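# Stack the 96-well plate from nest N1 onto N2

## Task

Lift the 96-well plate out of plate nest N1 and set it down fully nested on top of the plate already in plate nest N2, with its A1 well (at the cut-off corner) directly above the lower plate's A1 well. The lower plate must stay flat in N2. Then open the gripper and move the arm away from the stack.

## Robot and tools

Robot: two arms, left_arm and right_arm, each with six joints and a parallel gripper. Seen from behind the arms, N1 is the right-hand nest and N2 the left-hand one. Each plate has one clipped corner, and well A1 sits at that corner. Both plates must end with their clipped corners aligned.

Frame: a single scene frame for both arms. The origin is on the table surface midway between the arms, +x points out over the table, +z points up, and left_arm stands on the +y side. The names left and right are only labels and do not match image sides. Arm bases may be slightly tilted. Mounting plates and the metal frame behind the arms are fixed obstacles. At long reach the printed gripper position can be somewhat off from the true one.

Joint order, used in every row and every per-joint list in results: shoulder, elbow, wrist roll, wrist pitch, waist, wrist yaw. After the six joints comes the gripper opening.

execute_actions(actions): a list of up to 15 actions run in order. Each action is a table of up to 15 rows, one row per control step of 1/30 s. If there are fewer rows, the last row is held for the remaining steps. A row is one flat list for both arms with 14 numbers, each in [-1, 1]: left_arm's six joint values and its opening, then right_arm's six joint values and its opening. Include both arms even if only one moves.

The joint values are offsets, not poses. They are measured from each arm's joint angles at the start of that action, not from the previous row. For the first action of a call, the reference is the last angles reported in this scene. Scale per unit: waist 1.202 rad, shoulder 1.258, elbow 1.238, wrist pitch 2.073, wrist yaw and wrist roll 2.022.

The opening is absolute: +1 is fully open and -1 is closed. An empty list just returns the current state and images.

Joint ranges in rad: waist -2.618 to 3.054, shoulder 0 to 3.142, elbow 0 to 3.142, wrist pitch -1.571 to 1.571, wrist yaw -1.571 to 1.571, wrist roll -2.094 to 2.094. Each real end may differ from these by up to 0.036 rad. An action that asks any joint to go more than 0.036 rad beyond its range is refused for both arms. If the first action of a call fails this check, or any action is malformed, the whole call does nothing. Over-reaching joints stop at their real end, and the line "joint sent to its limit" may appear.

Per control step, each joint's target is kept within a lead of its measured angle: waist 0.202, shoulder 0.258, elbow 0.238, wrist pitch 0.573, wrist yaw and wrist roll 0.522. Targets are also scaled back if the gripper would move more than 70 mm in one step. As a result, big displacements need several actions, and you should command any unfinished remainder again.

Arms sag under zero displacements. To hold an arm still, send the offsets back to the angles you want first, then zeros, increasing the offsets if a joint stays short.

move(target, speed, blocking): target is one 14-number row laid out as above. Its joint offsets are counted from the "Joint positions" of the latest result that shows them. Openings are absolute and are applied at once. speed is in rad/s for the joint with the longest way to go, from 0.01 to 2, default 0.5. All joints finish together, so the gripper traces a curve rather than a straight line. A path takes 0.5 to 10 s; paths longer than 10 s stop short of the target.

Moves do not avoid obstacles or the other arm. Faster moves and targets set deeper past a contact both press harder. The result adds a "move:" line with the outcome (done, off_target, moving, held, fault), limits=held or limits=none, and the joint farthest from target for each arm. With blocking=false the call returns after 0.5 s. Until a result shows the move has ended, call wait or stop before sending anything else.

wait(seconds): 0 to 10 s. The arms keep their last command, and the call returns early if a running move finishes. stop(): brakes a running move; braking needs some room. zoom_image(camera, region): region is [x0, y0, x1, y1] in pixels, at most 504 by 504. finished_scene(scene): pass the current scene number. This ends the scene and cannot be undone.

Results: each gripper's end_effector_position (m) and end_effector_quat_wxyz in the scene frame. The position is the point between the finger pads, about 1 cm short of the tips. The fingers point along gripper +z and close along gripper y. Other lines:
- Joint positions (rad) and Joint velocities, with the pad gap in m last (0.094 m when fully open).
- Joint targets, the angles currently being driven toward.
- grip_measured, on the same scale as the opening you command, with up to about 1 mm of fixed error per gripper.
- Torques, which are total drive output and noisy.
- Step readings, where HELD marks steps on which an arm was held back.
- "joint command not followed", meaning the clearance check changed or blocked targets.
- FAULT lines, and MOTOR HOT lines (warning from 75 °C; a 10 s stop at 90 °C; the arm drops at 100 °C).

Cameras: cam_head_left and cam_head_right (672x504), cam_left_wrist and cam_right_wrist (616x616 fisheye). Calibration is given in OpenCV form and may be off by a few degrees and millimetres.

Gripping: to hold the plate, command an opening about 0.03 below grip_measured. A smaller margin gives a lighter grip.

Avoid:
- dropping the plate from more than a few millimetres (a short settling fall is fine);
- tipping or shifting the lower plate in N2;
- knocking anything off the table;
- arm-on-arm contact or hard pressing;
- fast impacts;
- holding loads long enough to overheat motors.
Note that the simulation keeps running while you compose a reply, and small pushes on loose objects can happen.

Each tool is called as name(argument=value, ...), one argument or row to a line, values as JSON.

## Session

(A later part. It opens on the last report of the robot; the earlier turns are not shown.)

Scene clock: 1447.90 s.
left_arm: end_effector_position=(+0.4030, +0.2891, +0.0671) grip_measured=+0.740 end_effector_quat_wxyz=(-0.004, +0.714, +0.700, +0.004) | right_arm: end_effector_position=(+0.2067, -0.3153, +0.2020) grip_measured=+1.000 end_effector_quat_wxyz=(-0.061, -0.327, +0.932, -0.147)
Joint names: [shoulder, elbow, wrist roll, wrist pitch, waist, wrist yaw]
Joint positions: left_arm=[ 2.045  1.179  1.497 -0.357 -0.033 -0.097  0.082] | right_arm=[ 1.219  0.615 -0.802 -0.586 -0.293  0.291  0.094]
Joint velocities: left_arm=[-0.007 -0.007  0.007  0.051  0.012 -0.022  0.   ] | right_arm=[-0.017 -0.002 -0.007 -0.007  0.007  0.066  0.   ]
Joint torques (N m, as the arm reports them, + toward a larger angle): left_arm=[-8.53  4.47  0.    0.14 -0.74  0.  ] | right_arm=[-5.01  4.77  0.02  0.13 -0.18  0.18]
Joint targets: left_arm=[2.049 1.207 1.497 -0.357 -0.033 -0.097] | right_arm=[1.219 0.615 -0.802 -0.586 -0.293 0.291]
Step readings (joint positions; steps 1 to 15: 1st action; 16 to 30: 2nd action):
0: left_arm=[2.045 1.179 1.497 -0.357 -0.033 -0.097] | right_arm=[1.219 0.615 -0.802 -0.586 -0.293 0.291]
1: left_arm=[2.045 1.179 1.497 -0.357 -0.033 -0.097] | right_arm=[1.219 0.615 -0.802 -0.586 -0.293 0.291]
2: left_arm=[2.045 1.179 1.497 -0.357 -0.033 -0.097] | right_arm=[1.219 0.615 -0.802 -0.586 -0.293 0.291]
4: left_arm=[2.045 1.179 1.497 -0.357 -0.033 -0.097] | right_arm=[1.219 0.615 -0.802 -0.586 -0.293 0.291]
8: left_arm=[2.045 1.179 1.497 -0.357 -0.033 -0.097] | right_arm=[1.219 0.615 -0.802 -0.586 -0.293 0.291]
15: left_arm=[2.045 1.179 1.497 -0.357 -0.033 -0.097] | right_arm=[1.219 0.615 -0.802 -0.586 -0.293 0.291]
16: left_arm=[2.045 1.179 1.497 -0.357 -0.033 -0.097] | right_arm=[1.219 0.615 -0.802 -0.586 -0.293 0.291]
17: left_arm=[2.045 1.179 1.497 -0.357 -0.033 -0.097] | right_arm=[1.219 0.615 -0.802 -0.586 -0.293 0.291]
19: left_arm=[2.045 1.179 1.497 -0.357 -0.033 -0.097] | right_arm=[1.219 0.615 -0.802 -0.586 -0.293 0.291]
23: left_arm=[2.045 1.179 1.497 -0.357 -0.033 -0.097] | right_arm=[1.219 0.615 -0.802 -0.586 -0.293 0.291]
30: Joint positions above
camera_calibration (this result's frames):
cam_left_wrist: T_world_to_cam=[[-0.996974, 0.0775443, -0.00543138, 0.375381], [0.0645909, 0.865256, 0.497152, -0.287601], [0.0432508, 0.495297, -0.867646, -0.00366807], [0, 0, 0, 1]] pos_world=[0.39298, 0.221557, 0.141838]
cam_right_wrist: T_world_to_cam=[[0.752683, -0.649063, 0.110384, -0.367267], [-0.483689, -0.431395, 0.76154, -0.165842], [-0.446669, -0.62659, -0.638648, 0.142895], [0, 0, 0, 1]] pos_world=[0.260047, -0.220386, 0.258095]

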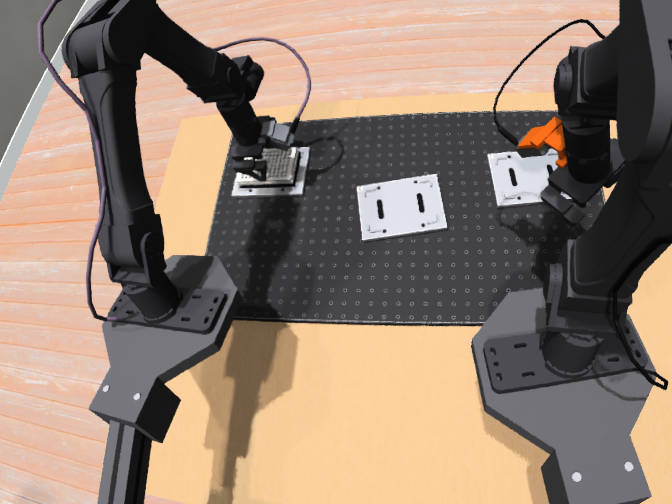

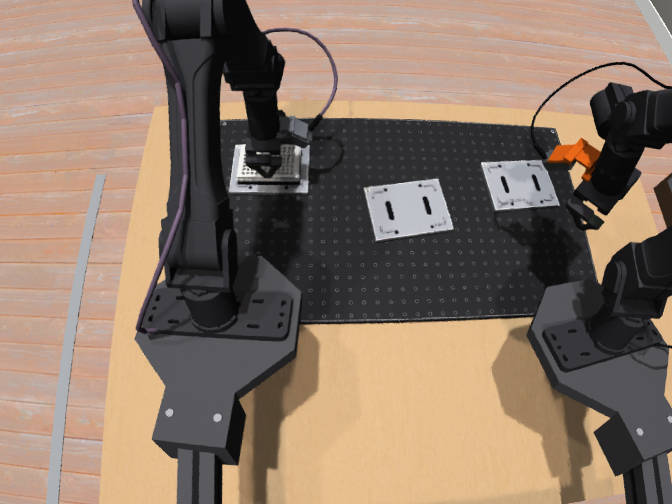

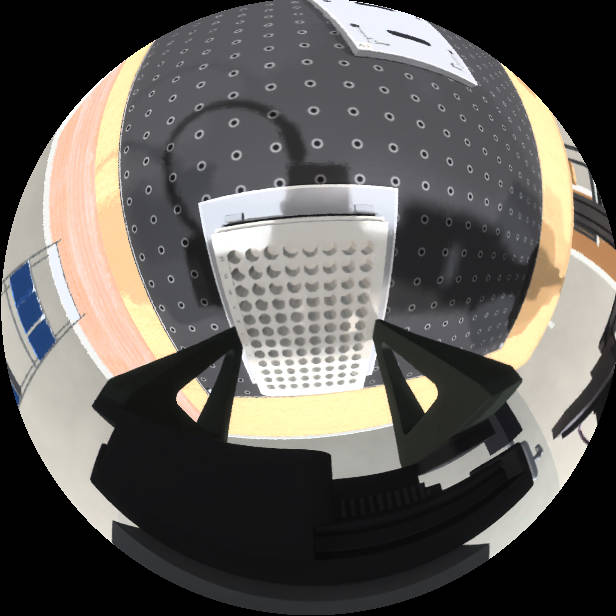

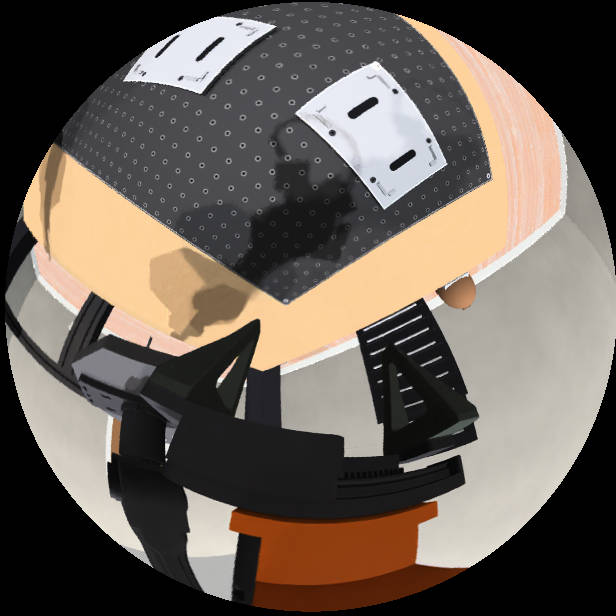

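execute_actions(
  actions=[
    [[0.003,0.0226,0,0,0,0,0.732,0,0,0,0,0,0,1],[0.003,0.0226,0,0,0,0,0.729,0,0,0,0,0,0,1],[0.003,0.0226,0,0,0,0,0.726,0,0,0,0,0,0,1],[0.003,0.0226,0,0,0,0,0.723,0,0,0,0,0,0,1],[0.003,0.0226,0,0,0,0,0.72,0,0,0,0,0,0,1],[0.003,0.0226,0,0,0,0,0.717,0,0,0,0,0,0,1],[0.003,0.0226,0,0,0,0,0.714,0,0,0,0,0,0,1],[0.003,0.0226,0,0,0,0,0.711,0,0,0,0,0,0,1],[0.003,0.0226,0,0,0,0,0.708,0,0,0,0,0,0,1],[0.003,0.0226,0,0,0,0,0.705,0,0,0,0,0,0,1],[0.003,0.0226,0,0,0,0,0.702,0,0,0,0,0,0,1],[0.003,0.0226,0,0,0,0,0.70,0,0,0,0,0,0,1]],
  ],
)

Scene clock: 1454.33 s.
left_arm: end_effector_position=(+0.4030, +0.2891, +0.0671) grip_measured=+0.704 end_effector_quat_wxyz=(-0.004, +0.714, +0.700, +0.004) | right_arm: end_effector_position=(+0.2067, -0.3153, +0.2020) grip_measured=+1.000 end_effector_quat_wxyz=(-0.061, -0.327, +0.932, -0.147)
Joint names: [shoulder, elbow, wrist roll, wrist pitch, waist, wrist yaw]
Joint positions: left_arm=[ 2.045  1.179  1.497 -0.357 -0.033 -0.097  0.08 ] | right_arm=[ 1.219  0.615 -0.802 -0.586 -0.293  0.291  0.094]
Joint velocities: left_arm=[-0.017  0.002 -0.037 -0.007  0.007 -0.007 -0.001] | right_arm=[ 0.027  0.007  0.022  0.037  0.007 -0.022  0.   ]
Joint torques (N m, as the arm reports them, + toward a larger angle): left_arm=[-8.57  4.48  0.    0.13 -0.76  0.01] | right_arm=[-5.02  4.78  0.01  0.12 -0.18  0.18]
Joint targets: left_arm=[2.049 1.207 1.497 -0.356 -0.033 -0.097] | right_arm=[1.219 0.615 -0.802 -0.586 -0.293 0.291]
Step readings (joint positions):
0: left_arm=[2.045 1.179 1.497 -0.357 -0.033 -0.097] | right_arm=[1.219 0.615 -0.802 -0.586 -0.293 0.291]
1: left_arm=[2.045 1.179 1.497 -0.357 -0.033 -0.097] | right_arm=[1.219 0.615 -0.802 -0.586 -0.293 0.291]
2: left_arm=[2.045 1.179 1.497 -0.357 -0.033 -0.097] | right_arm=[1.219 0.615 -0.802 -0.586 -0.293 0.291]
4: left_arm=[2.045 1.179 1.497 -0.357 -0.033 -0.097] | right_arm=[1.219 0.615 -0.802 -0.586 -0.293 0.291]
8: left_arm=[2.045 1.179 1.497 -0.357 -0.033 -0.097] | right_arm=[1.219 0.615 -0.802 -0.586 -0.293 0.291]
15: Joint positions above
camera_calibration (this result's frames):
cam_left_wrist: T_world_to_cam=[[-0.996974, 0.0775443, -0.00543138, 0.375381], [0.0645909, 0.865256, 0.497152, -0.287601], [0.0432508, 0.495297, -0.867646, -0.00366807], [0, 0, 0, 1]] pos_world=[0.39298, 0.221557, 0.141838]
cam_right_wrist: T_world_to_cam=[[0.752683, -0.649063, 0.110384, -0.367267], [-0.483689, -0.431395, 0.76154, -0.165842], [-0.446669, -0.62659, -0.638648, 0.142895], [0, 0, 0, 1]] pos_world=[0.260047, -0.220386, 0.258095]

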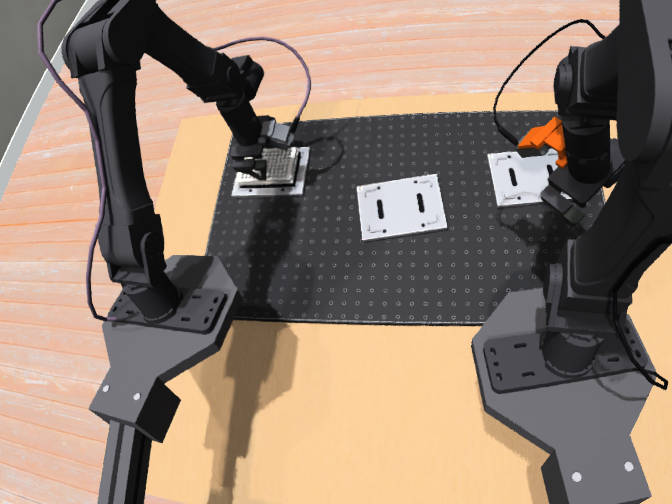

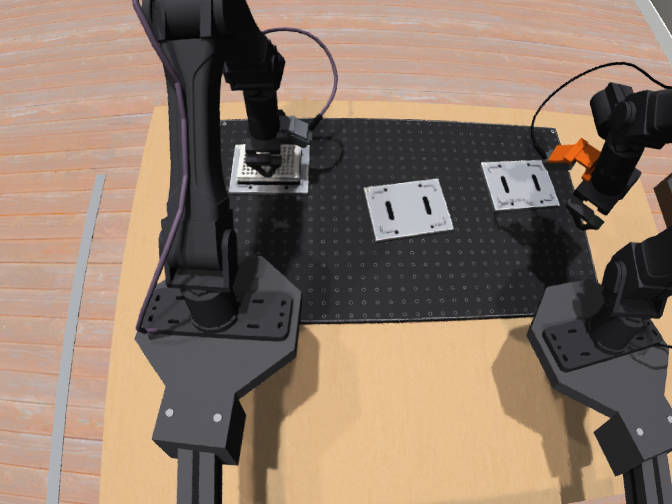

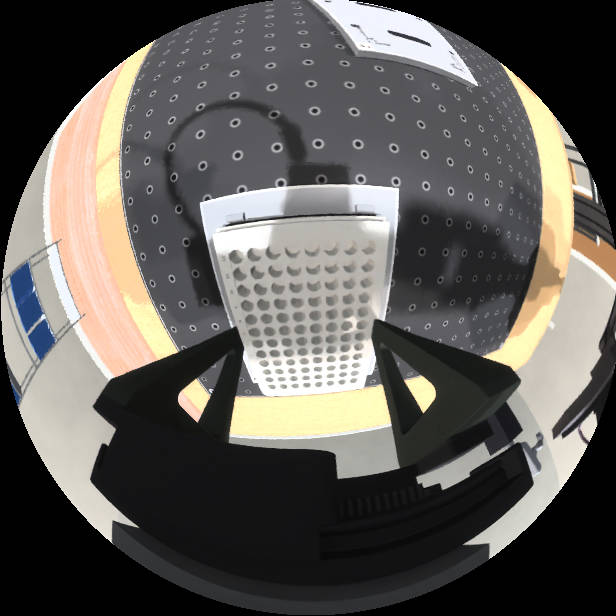

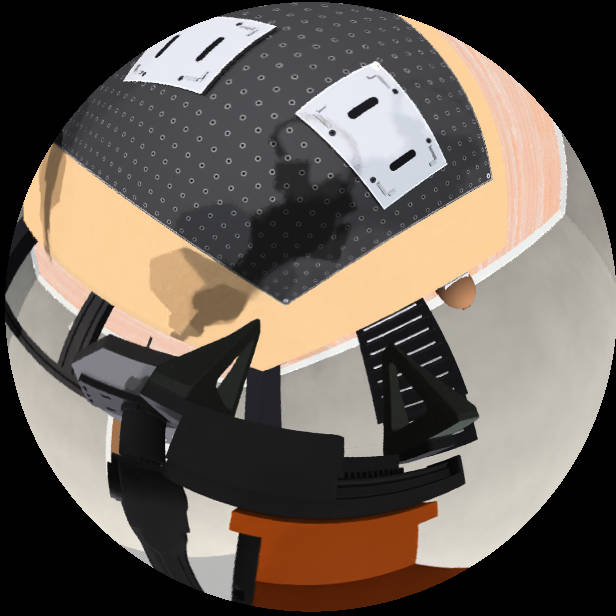

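zoom_image(
  camera="cam_left_wrist",
  region=[195, 180, 405, 260],
)

zoom_image(
  camera="cam_head_left",
  region=[220, 130, 320, 205],
)

Region (195, 180, 405, 260) of cam_left_wrist's 616x616 image, scaled by 2.400, with more detail than that image has; it fills the top 192 rows of this view, and the rest is white.

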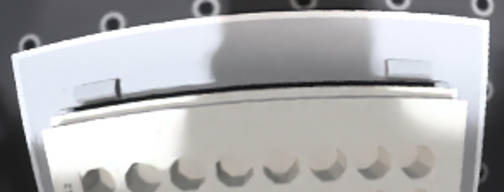

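Region (220, 130, 320, 205) of cam_head_left's 672x504 image, scaled by 5.040, with more detail than that image has; it fills the top 378 rows of this view, and the rest is white.

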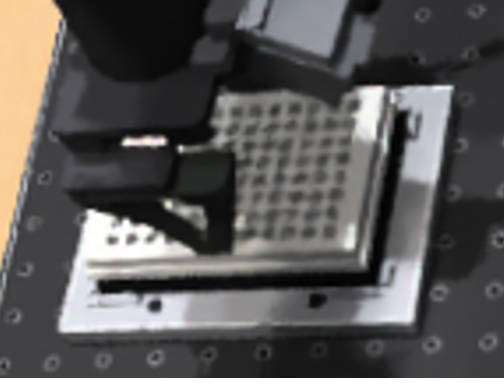

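execute_actions(
  actions=[
    [[0.003,0.0226,0,0,0,0,0.71,0,0,0,0,0,0,1],[0.003,0.0226,0,0,0,0,0.72,0,0,0,0,0,0,1],[0.003,0.0226,0,0,0,0,0.73,0,0,0,0,0,0,1],[0.003,0.0226,0,0,0,0,0.74,0,0,0,0,0,0,1],[0.003,0.0226,0,0,0,0,0.75,0,0,0,0,0,0,1],[0.003,0.0226,0,0,0,0,0.76,0,0,0,0,0,0,1],[0.003,0.0226,0,0,0,0,0.78,0,0,0,0,0,0,1],[0.003,0.0226,0,0,0,0,0.80,0,0,0,0,0,0,1],[0.003,0.0226,0,0,0,0,0.83,0,0,0,0,0,0,1],[0.003,0.0226,0,0,0,0,0.86,0,0,0,0,0,0,1],[0.003,0.0226,0,0,0,0,0.9,0,0,0,0,0,0,1],[0.003,0.0226,0,0,0,0,0.94,0,0,0,0,0,0,1],[0.003,0.0226,0,0,0,0,1,0,0,0,0,0,0,1]],
  ],
)

Scene clock: 1472.60 s.
left_arm: end_effector_position=(+0.4075, +0.2889, +0.0678) grip_measured=+1.000 end_effector_quat_wxyz=(+0.002, +0.713, +0.701, +0.009) | right_arm: end_effector_position=(+0.2067, -0.3153, +0.2020) grip_measured=+1.000 end_effector_quat_wxyz=(-0.061, -0.327, +0.932, -0.147)
Joint names: [shoulder, elbow, wrist roll, wrist pitch, waist, wrist yaw]
Joint positions: left_arm=[ 2.045  1.184  1.497 -0.347 -0.033 -0.098  0.094] | right_arm=[ 1.219  0.615 -0.802 -0.586 -0.293  0.291  0.094]
Joint velocities: left_arm=[-0.007  0.012 -0.037  0.007 -0.002 -0.022  0.   ] | right_arm=[ 0.002  0.022 -0.022  0.022  0.007  0.022  0.   ]
Joint torques (N m, as the arm reports them, + toward a larger angle): left_arm=[-8.55  4.19  0.    0.07 -0.74  0.04] | right_arm=[-5.02  4.82  0.01  0.13 -0.14  0.18]
Joint targets: left_arm=[2.049 1.207 1.497 -0.357 -0.033 -0.097] | right_arm=[1.219 0.615 -0.802 -0.586 -0.293 0.291]
Step readings (joint positions):
0: left_arm=[2.045 1.179 1.497 -0.357 -0.033 -0.097] | right_arm=[1.219 0.615 -0.802 -0.586 -0.293 0.291]
1: left_arm=[2.045 1.179 1.497 -0.357 -0.033 -0.097] | right_arm=[1.219 0.615 -0.802 -0.586 -0.293 0.291]
2: left_arm=[2.045 1.179 1.497 -0.357 -0.033 -0.097] | right_arm=[1.219 0.615 -0.802 -0.586 -0.293 0.291]
4: left_arm=[2.045 1.179 1.497 -0.357 -0.033 -0.097] | right_arm=[1.219 0.615 -0.802 -0.586 -0.293 0.291]
8: left_arm=[2.045 1.182 1.497 -0.355 -0.033 -0.097] | right_arm=[1.219 0.615 -0.802 -0.586 -0.293 0.291]
15: Joint positions above
camera_calibration (this result's frames):
cam_left_wrist: T_world_to_cam=[[-0.996892, 0.076325, -0.0195027, 0.38119], [0.0565396, 0.865602, 0.49753, -0.284907], [0.0548556, 0.494881, -0.867227, -0.00775997], [0, 0, 0, 1]] pos_world=[0.39654, 0.221362, 0.142454]
cam_right_wrist: T_world_to_cam=[[0.752683, -0.649063, 0.110384, -0.367267], [-0.483689, -0.431395, 0.76154, -0.165842], [-0.446669, -0.62659, -0.638648, 0.142895], [0, 0, 0, 1]] pos_world=[0.260047, -0.220386, 0.258095]

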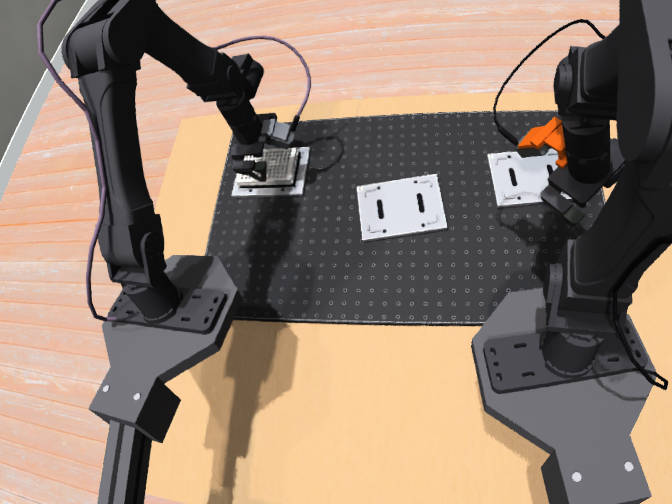

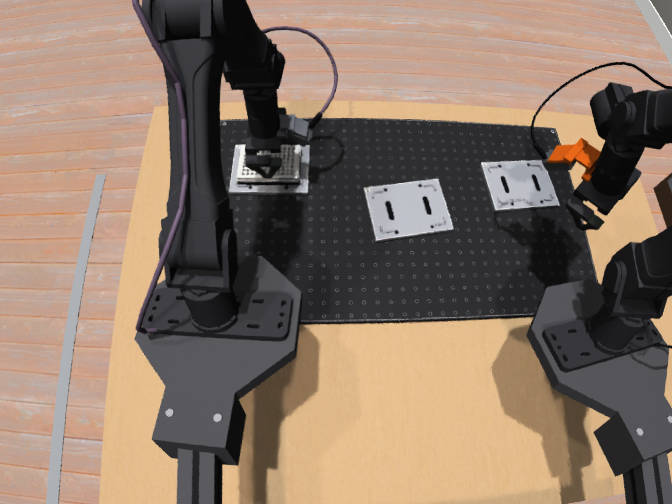

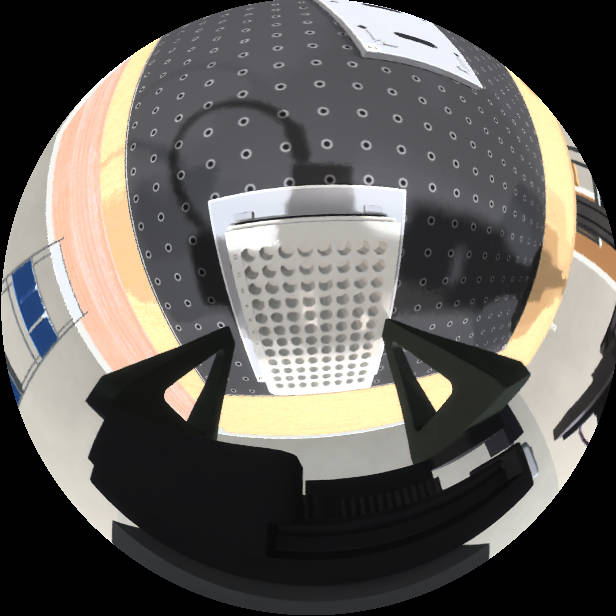

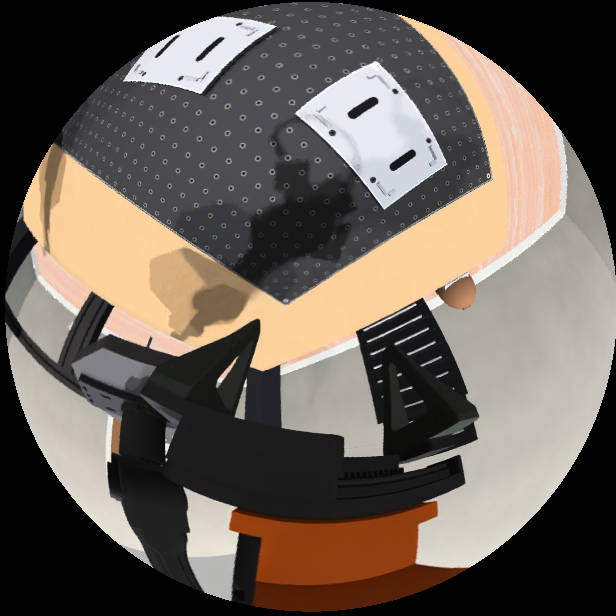

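execute_actions(
  actions=[
    [[0,0.01,0,-0.004,0,0,1,0,0,0,0,0,0,1],[0,0.01,0,-0.007,0,0,1,0,0,0,0,0,0,1],[0,0.01,0,-0.009,0,0,1,0,0,0,0,0,0,1],[0,0.01,0,-0.011,0,0,1,0,0,0,0,0,0,1],[0,0.01,0,-0.012,0,0,1,0,0,0,0,0,0,1],[0,0.01,0,-0.013,0,0,1,0,0,0,0,0,0,1],[0,0.01,0,-0.014,0,0,1,0,0,0,0,0,0,1]],
  ],
)

Scene clock: 1481.03 s.
left_arm: end_effector_position=(+0.4074, +0.2890, +0.0678) grip_measured=+1.000 end_effector_quat_wxyz=(+0.001, +0.713, +0.701, +0.009) | right_arm: end_effector_position=(+0.2067, -0.3153, +0.2020) grip_measured=+1.000 end_effector_quat_wxyz=(-0.061, -0.327, +0.932, -0.147)
Joint names: [shoulder, elbow, wrist roll, wrist pitch, waist, wrist yaw]
Joint positions: left_arm=[ 2.045  1.184  1.497 -0.348 -0.033 -0.098  0.094] | right_arm=[ 1.219  0.615 -0.802 -0.586 -0.293  0.291  0.094]
Joint velocities: left_arm=[ 0.002 -0.002  0.051 -0.051 -0.007 -0.154  0.   ] | right_arm=[ 0.007 -0.002 -0.007 -0.037  0.012 -0.037  0.   ]
Joint torques (N m, as the arm reports them, + toward a larger angle): left_arm=[-8.83  3.51  0.   -0.11 -0.75  0.01] | right_arm=[-5.    4.81  0.01  0.13 -0.15  0.18]
Joint targets: left_arm=[2.045 1.197 1.497 -0.377 -0.033 -0.098] | right_arm=[1.219 0.615 -0.802 -0.586 -0.293 0.291]
Step readings (joint positions):
0: left_arm=[2.045 1.184 1.497 -0.347 -0.033 -0.098] | right_arm=[1.219 0.615 -0.802 -0.586 -0.293 0.291]
1: left_arm=[2.045 1.184 1.497 -0.347 -0.033 -0.098] | right_arm=[1.219 0.615 -0.802 -0.586 -0.293 0.291]
2: left_arm=[2.045 1.184 1.497 -0.347 -0.033 -0.098] | right_arm=[1.219 0.615 -0.802 -0.586 -0.293 0.291]
4: left_arm=[2.045 1.184 1.497 -0.347 -0.033 -0.098] | right_arm=[1.219 0.615 -0.802 -0.586 -0.293 0.291]
8: left_arm=[2.045 1.184 1.497 -0.347 -0.033 -0.098] | right_arm=[1.219 0.615 -0.802 -0.586 -0.293 0.291]
15: Joint positions above
camera_calibration (this result's frames):
cam_left_wrist: T_world_to_cam=[[-0.996897, 0.0763603, -0.0191287, 0.381063], [0.0567342, 0.865394, 0.49787, -0.28501], [0.0545714, 0.49524, -0.867041, -0.00779381], [0, 0, 0, 1]] pos_world=[0.396476, 0.221407, 0.14243]
cam_right_wrist: T_world_to_cam=[[0.752683, -0.649063, 0.110384, -0.367267], [-0.483689, -0.431395, 0.76154, -0.165842], [-0.446669, -0.62659, -0.638648, 0.142895], [0, 0, 0, 1]] pos_world=[0.260047, -0.220386, 0.258095]

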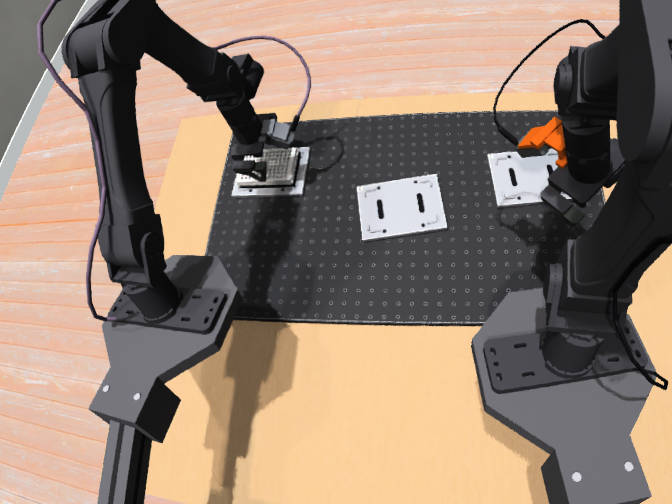

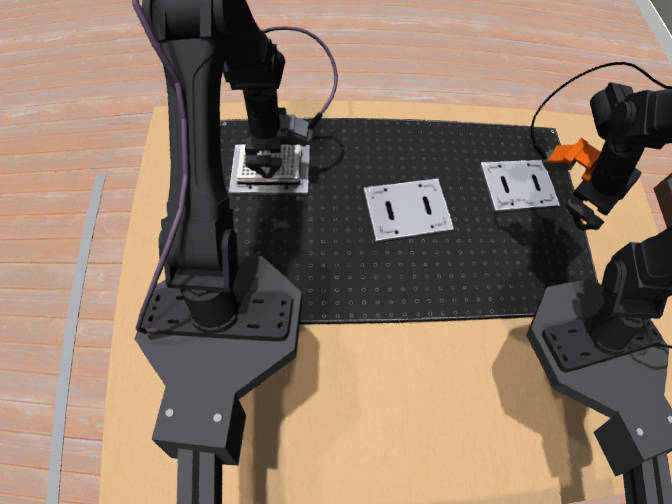

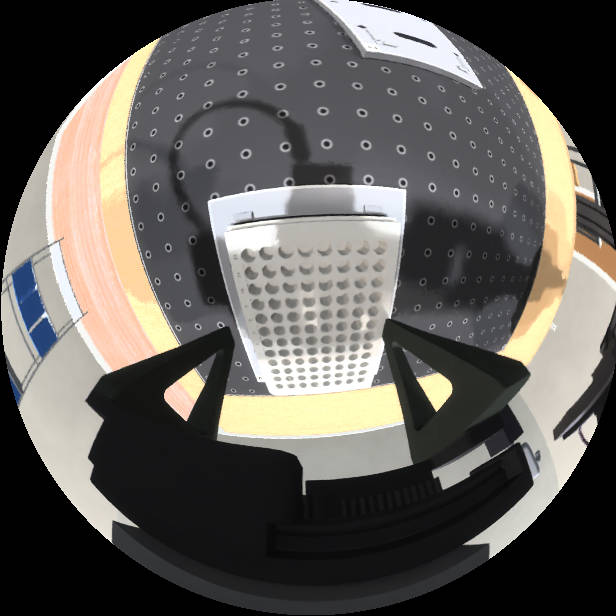

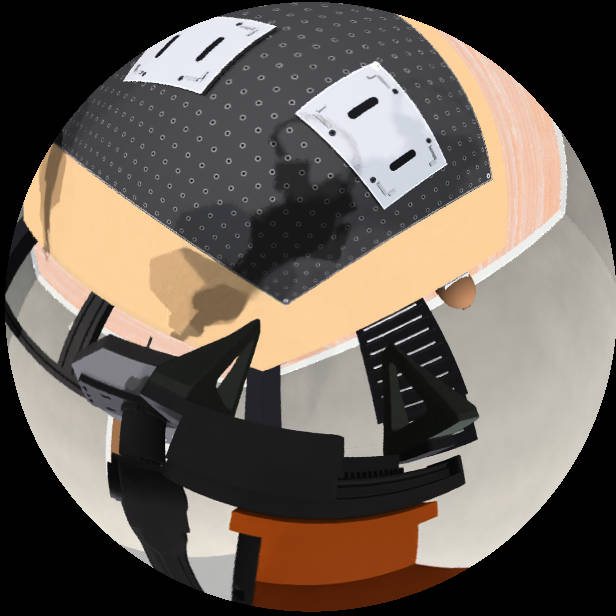

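execute_actions(
  actions=[
    [[-0.010,0.01,0,-0.0145,0,0,1,0,0,0,0,0,0,1],[-0.015,0.01,0,-0.0145,0,0,1,0,0,0,0,0,0,1],[-0.018,0.01,0,-0.0145,0,0,1,0,0,0,0,0,0,1],[-0.021,0.01,0,-0.0145,0,0,1,0,0,0,0,0,0,1],[-0.023,0.01,0,-0.0145,0,0,1,0,0,0,0,0,0,1],[-0.025,0.01,0,-0.0145,0,0,1,0,0,0,0,0,0,1],[-0.026,0.01,0,-0.015,0,0,1,0,0,0,0,0,0,1],[-0.027,0.01,0,-0.0155,0,0,1,0,0,0,0,0,0,1],[-0.028,0.01,0,-0.016,0,0,1,0,0,0,0,0,0,1],[-0.029,0.01,0,-0.0165,0,0,1,0,0,0,0,0,0,1],[-0.030,0.01,0,-0.017,0,0,1,0,0,0,0,0,0,1],[-0.031,0.01,0,-0.0175,0,0,1,0,0,0,0,0,0,1]],
  ],
)

Scene clock: 1502.97 s.
left_arm: end_effector_position=(+0.4056, +0.2895, +0.0717) grip_measured=+1.000 end_effector_quat_wxyz=(-0.002, +0.714, +0.700, +0.006) | right_arm: end_effector_position=(+0.2067, -0.3153, +0.2020) grip_measured=+1.000 end_effector_quat_wxyz=(-0.061, -0.327, +0.932, -0.147)
Joint names: [shoulder, elbow, wrist roll, wrist pitch, waist, wrist yaw]
Joint positions: left_arm=[ 2.034  1.184  1.497 -0.368 -0.033 -0.098  0.094] | right_arm=[ 1.219  0.615 -0.802 -0.586 -0.293  0.291  0.094]
Joint velocities: left_arm=[ 0.002 -0.017 -0.022 -0.037 -0.012 -0.007  0.   ] | right_arm=[-0.012 -0.007  0.051 -0.007 -0.007  0.007  0.   ]
Joint torques (N m, as the arm reports them, + toward a larger angle): left_arm=[-10.77   3.53   0.     0.04  -0.73   0.  ] | right_arm=[-5.02  4.82  0.    0.13 -0.14  0.18]
Joint targets: left_arm=[2.006 1.197 1.497 -0.384 -0.033 -0.098] | right_arm=[1.219 0.615 -0.802 -0.586 -0.293 0.291]
Step readings (joint positions):
0: left_arm=[2.045 1.184 1.497 -0.348 -0.033 -0.098] | right_arm=[1.219 0.615 -0.802 -0.586 -0.293 0.291]
1: left_arm=[2.045 1.184 1.497 -0.348 -0.033 -0.098] | right_arm=[1.219 0.615 -0.802 -0.586 -0.293 0.291]
2: left_arm=[2.045 1.184 1.497 -0.348 -0.033 -0.098] | right_arm=[1.219 0.615 -0.802 -0.586 -0.293 0.291]
4: left_arm=[2.044 1.184 1.497 -0.349 -0.033 -0.098] | right_arm=[1.219 0.615 -0.802 -0.586 -0.293 0.291]
8: left_arm=[2.042 1.184 1.497 -0.359 -0.033 -0.098] | right_arm=[1.219 0.615 -0.802 -0.586 -0.293 0.291]
15: Joint positions above
camera_calibration (this result's frames):
cam_left_wrist: T_world_to_cam=[[-0.996967, 0.0771226, -0.0103892, 0.378453], [0.0617195, 0.864945, 0.498058, -0.289146], [0.0473976, 0.495906, -0.867082, -0.00191231], [0, 0, 0, 1]] pos_world=[0.395242, 0.221856, 0.146285]
cam_right_wrist: T_world_to_cam=[[0.752683, -0.649063, 0.110384, -0.367267], [-0.483689, -0.431395, 0.76154, -0.165842], [-0.446669, -0.62659, -0.638648, 0.142895], [0, 0, 0, 1]] pos_world=[0.260047, -0.220386, 0.258095]

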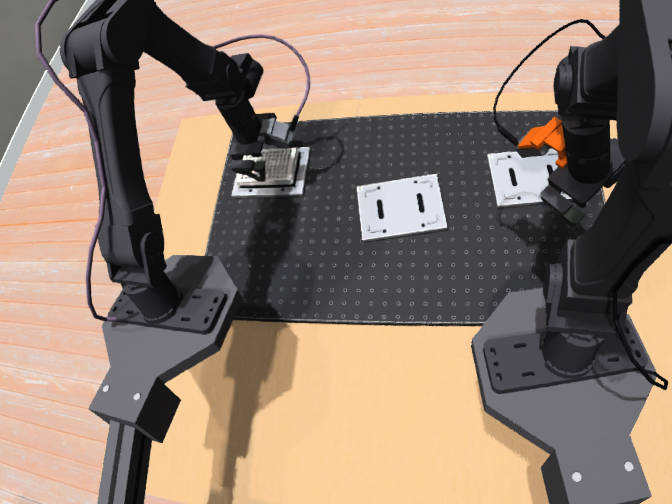

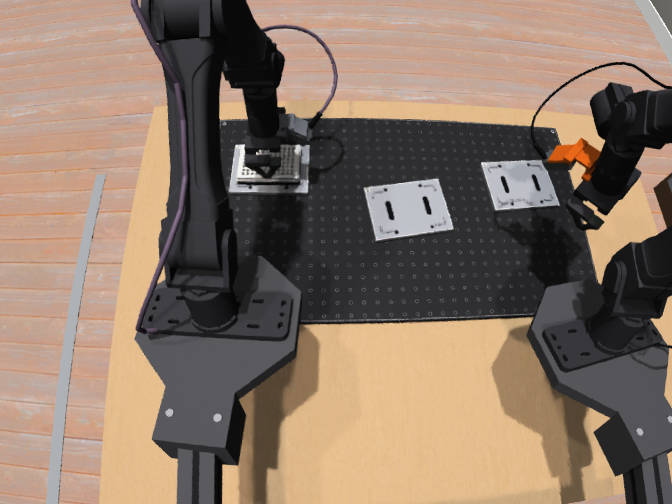

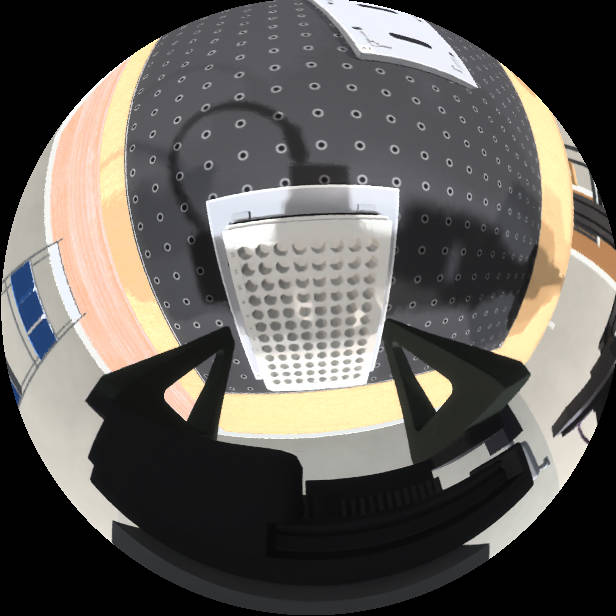

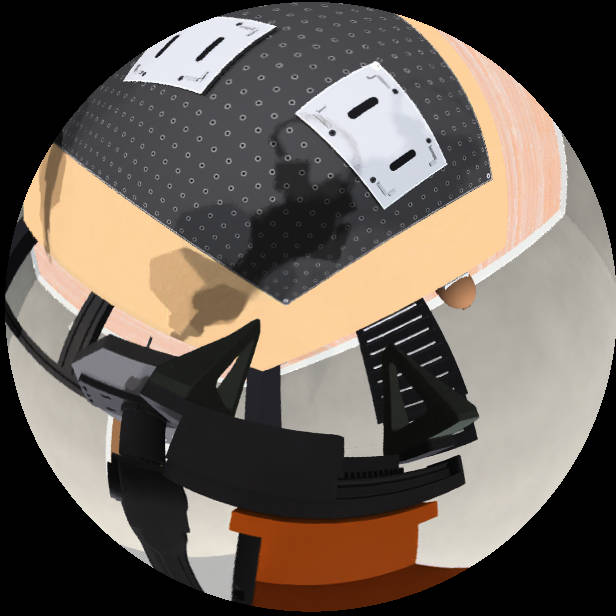

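move(
  target=[-0.0803,0.0105,0,-0.0417,0,0,1, 0,0,0,0,0,0,1],
  speed=0.2,
)

move(
  target=[-0.08,-0.15,0.099,0.033,0.178,0.042,1, 0,0,0,0,0,0,1],
  speed=0.4,
)

Scene clock: 1514.63 s.
left_arm: end_effector_position=(+0.4082, +0.2915, +0.0981) grip_measured=+1.000 end_effector_quat_wxyz=(+0.000, +0.713, +0.701, +0.008) | right_arm: end_effector_position=(+0.2067, -0.3153, +0.2020) grip_measured=+1.000 end_effector_quat_wxyz=(-0.061, -0.327, +0.932, -0.147)
Joint names: [shoulder, elbow, wrist roll, wrist pitch, waist, wrist yaw]
Joint positions: left_arm=[ 1.955  1.184  1.497 -0.44  -0.033 -0.098  0.094] | right_arm=[ 1.219  0.615 -0.802 -0.586 -0.293  0.291  0.094]
Joint velocities: left_arm=[-0.012  0.012 -0.037 -0.022  0.012  0.051  0.   ] | right_arm=[-0.012  0.007  0.022  0.022 -0.002  0.051  0.   ]
Joint torques (N m, as the arm reports them, + toward a larger angle): left_arm=[-10.19   3.88   0.     0.01  -0.71   0.  ] | right_arm=[-5.01  4.81  0.01  0.12 -0.15  0.18]
Joint targets: left_arm=[1.933 1.197 1.497 -0.454 -0.033 -0.098] | right_arm=[1.219 0.615 -0.802 -0.586 -0.293 0.291]
move: off_target (left_arm); limits=none; left_arm: farthest joint: the shoulder, 0.022 radians from its target (0.100 radians at the start); right_arm: farthest joint: the waist, 0.000 radians from its target (0.000 radians at the start)
camera_calibration (this result's frames):
cam_left_wrist: T_world_to_cam=[[-0.996926, 0.0765931, -0.016469, 0.381894], [0.0582513, 0.865258, 0.497932, -0.302891], [0.0523881, 0.495442, -0.86706, 0.0179522], [0, 0, 0, 1]] pos_world=[0.397424, 0.223934, 0.172674]
cam_right_wrist: T_world_to_cam=[[0.752683, -0.649063, 0.110384, -0.367267], [-0.483689, -0.431395, 0.76154, -0.165842], [-0.446669, -0.62659, -0.638648, 0.142895], [0, 0, 0, 1]] pos_world=[0.260047, -0.220386, 0.258095]

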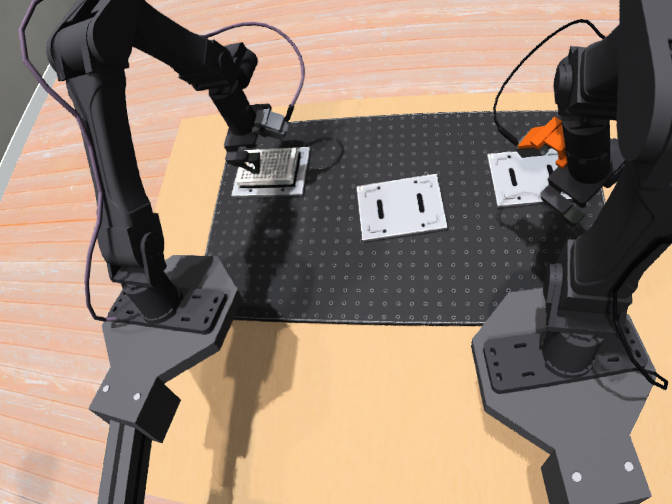

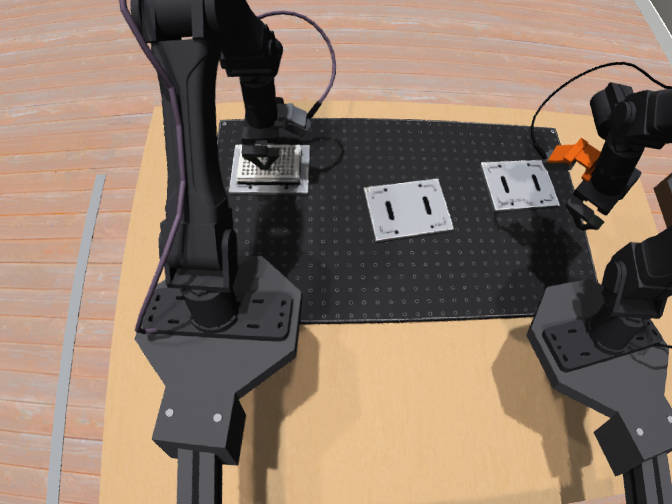

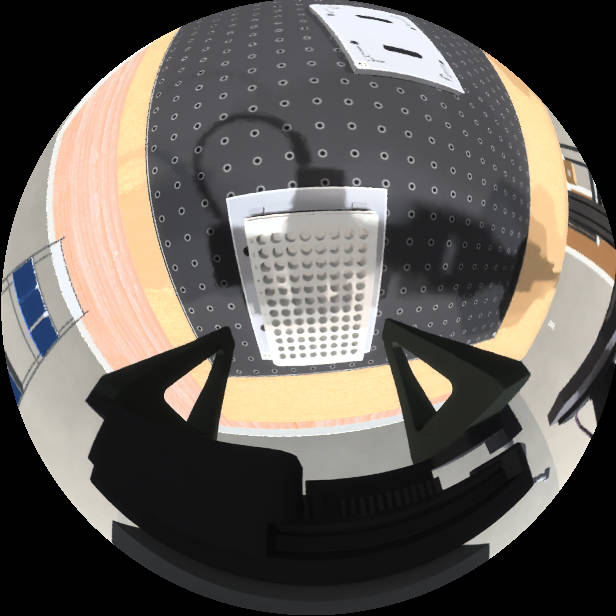

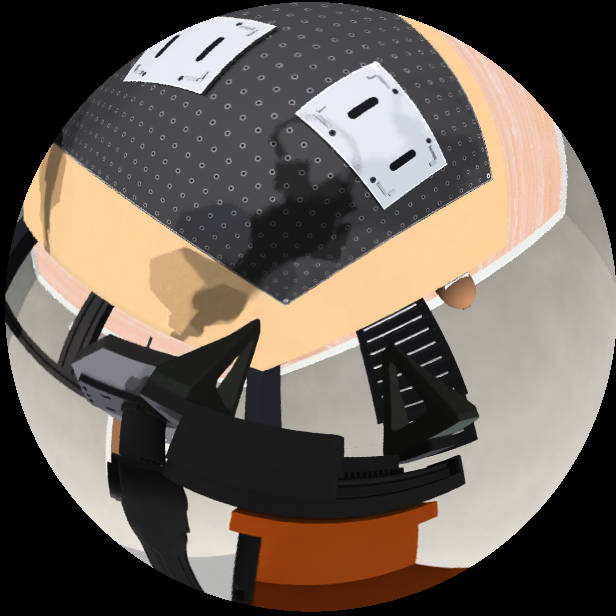

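Scene clock: 1515.90 s.
left_arm: end_effector_position=(+0.3644, +0.3649, +0.0931) grip_measured=+1.000 end_effector_quat_wxyz=(-0.015, +0.711, +0.703, -0.006) | right_arm: end_effector_position=(+0.2067, -0.3153, +0.2020) grip_measured=+1.000 end_effector_quat_wxyz=(-0.061, -0.327, +0.932, -0.147)
Joint names: [shoulder, elbow, wrist roll, wrist pitch, waist, wrist yaw]
Joint positions: left_arm=[ 1.881  1.017  1.689 -0.375  0.18  -0.028  0.094] | right_arm=[ 1.219  0.615 -0.802 -0.586 -0.293  0.291  0.094]
Joint velocities: left_arm=[ 0.017  0.012  0.037  0.022 -0.012 -0.022  0.   ] | right_arm=[-0.007 -0.002  0.095 -0.066 -0.022 -0.022  0.   ]
Joint torques (N m, as the arm reports them, + toward a larger angle): left_arm=[-9.69  1.42  0.06  0.09 -0.1   0.13] | right_arm=[-5.01  4.81  0.01  0.13 -0.17  0.17]
Joint targets: left_arm=[1.855 0.999 1.697 -0.372 0.180 -0.013] | right_arm=[1.219 0.615 -0.802 -0.586 -0.293 0.291]
move: off_target (left_arm); limits=none; left_arm: farthest joint: the shoulder, 0.027 radians from its target (0.101 radians at the start); right_arm: farthest joint: the waist, 0.000 radians from its target (0.000 radians at the start)
camera_calibration (this result's frames):
cam_left_wrist: T_world_to_cam=[[-0.997278, 0.0695321, 0.0245535, 0.331423], [0.0725221, 0.864571, 0.49725, -0.366185], [0.0133466, 0.497677, -0.86726, -0.00696038], [0, 0, 0, 1]] pos_world=[0.35717, 0.297013, 0.167912]
cam_right_wrist: T_world_to_cam=[[0.752683, -0.649063, 0.110384, -0.367267], [-0.483689, -0.431395, 0.76154, -0.165842], [-0.446669, -0.62659, -0.638648, 0.142895], [0, 0, 0, 1]] pos_world=[0.260047, -0.220386, 0.258095]

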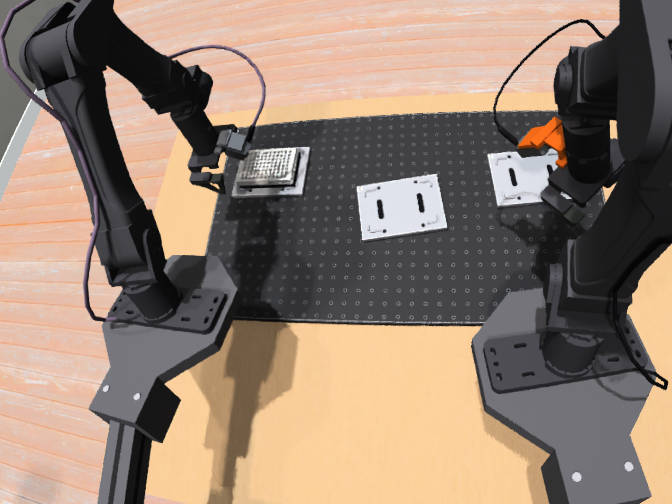

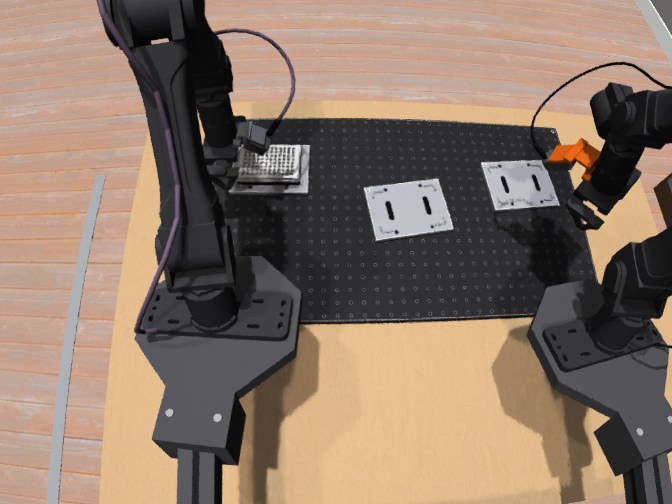

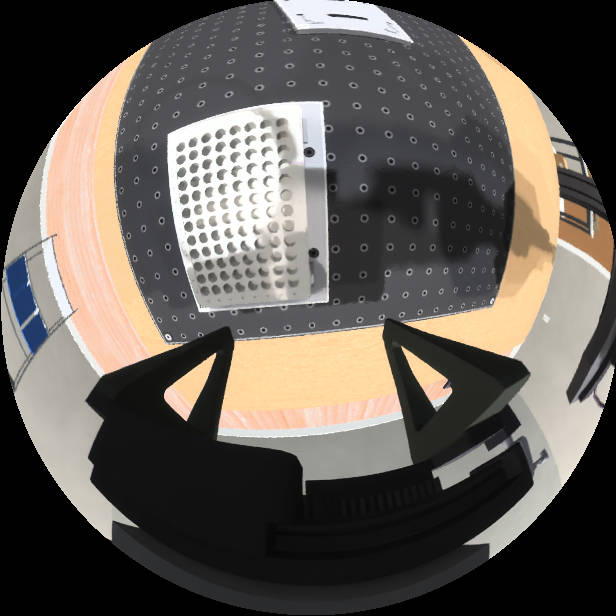

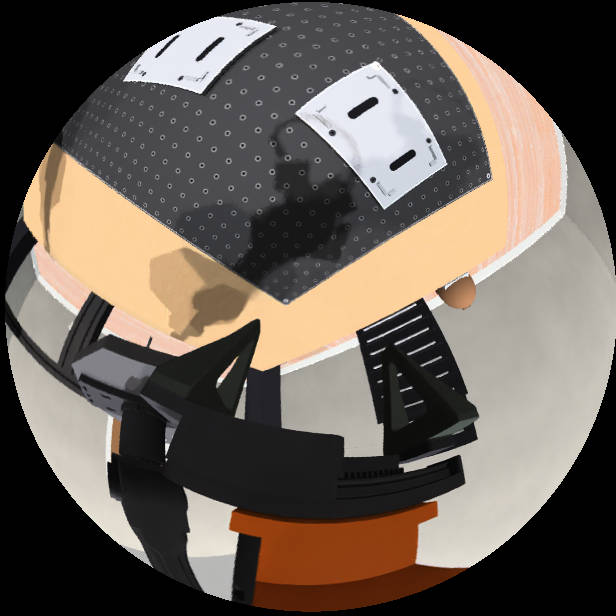

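zoom_image(
  camera="cam_left_wrist",
  region=[265, 95, 345, 205],
)

zoom_image(
  camera="cam_left_wrist",
  region=[265, 200, 345, 310],
)

zoom_image(
  camera="cam_head_left",
  region=[220, 135, 320, 205],
)

Region (265, 95, 345, 205) of cam_left_wrist's 616x616 image, scaled by 4.582, with more detail than that image has; it fills the left 367 columns of this view, and the rest is white.

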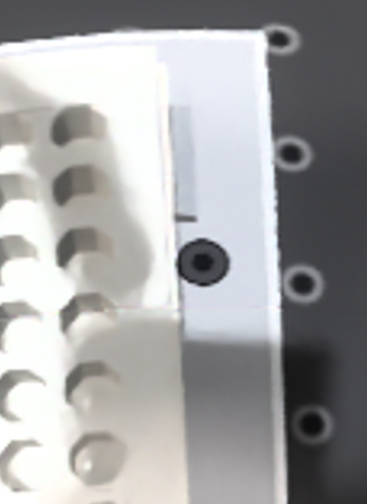

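Region (265, 200, 345, 310) of cam_left_wrist's 616x616 image, scaled by 4.582, with more detail than that image has; it fills the left 367 columns of this view, and the rest is white.

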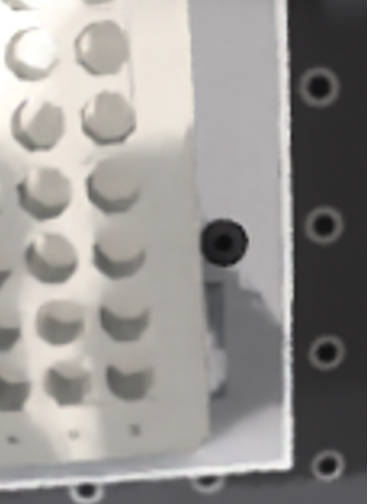

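Region (220, 135, 320, 205) of cam_head_left's 672x504 image, scaled by 5.040, with more detail than that image has; it fills the top 353 rows of this view, and the rest is white.

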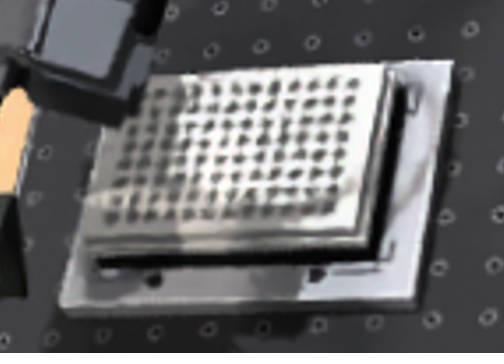

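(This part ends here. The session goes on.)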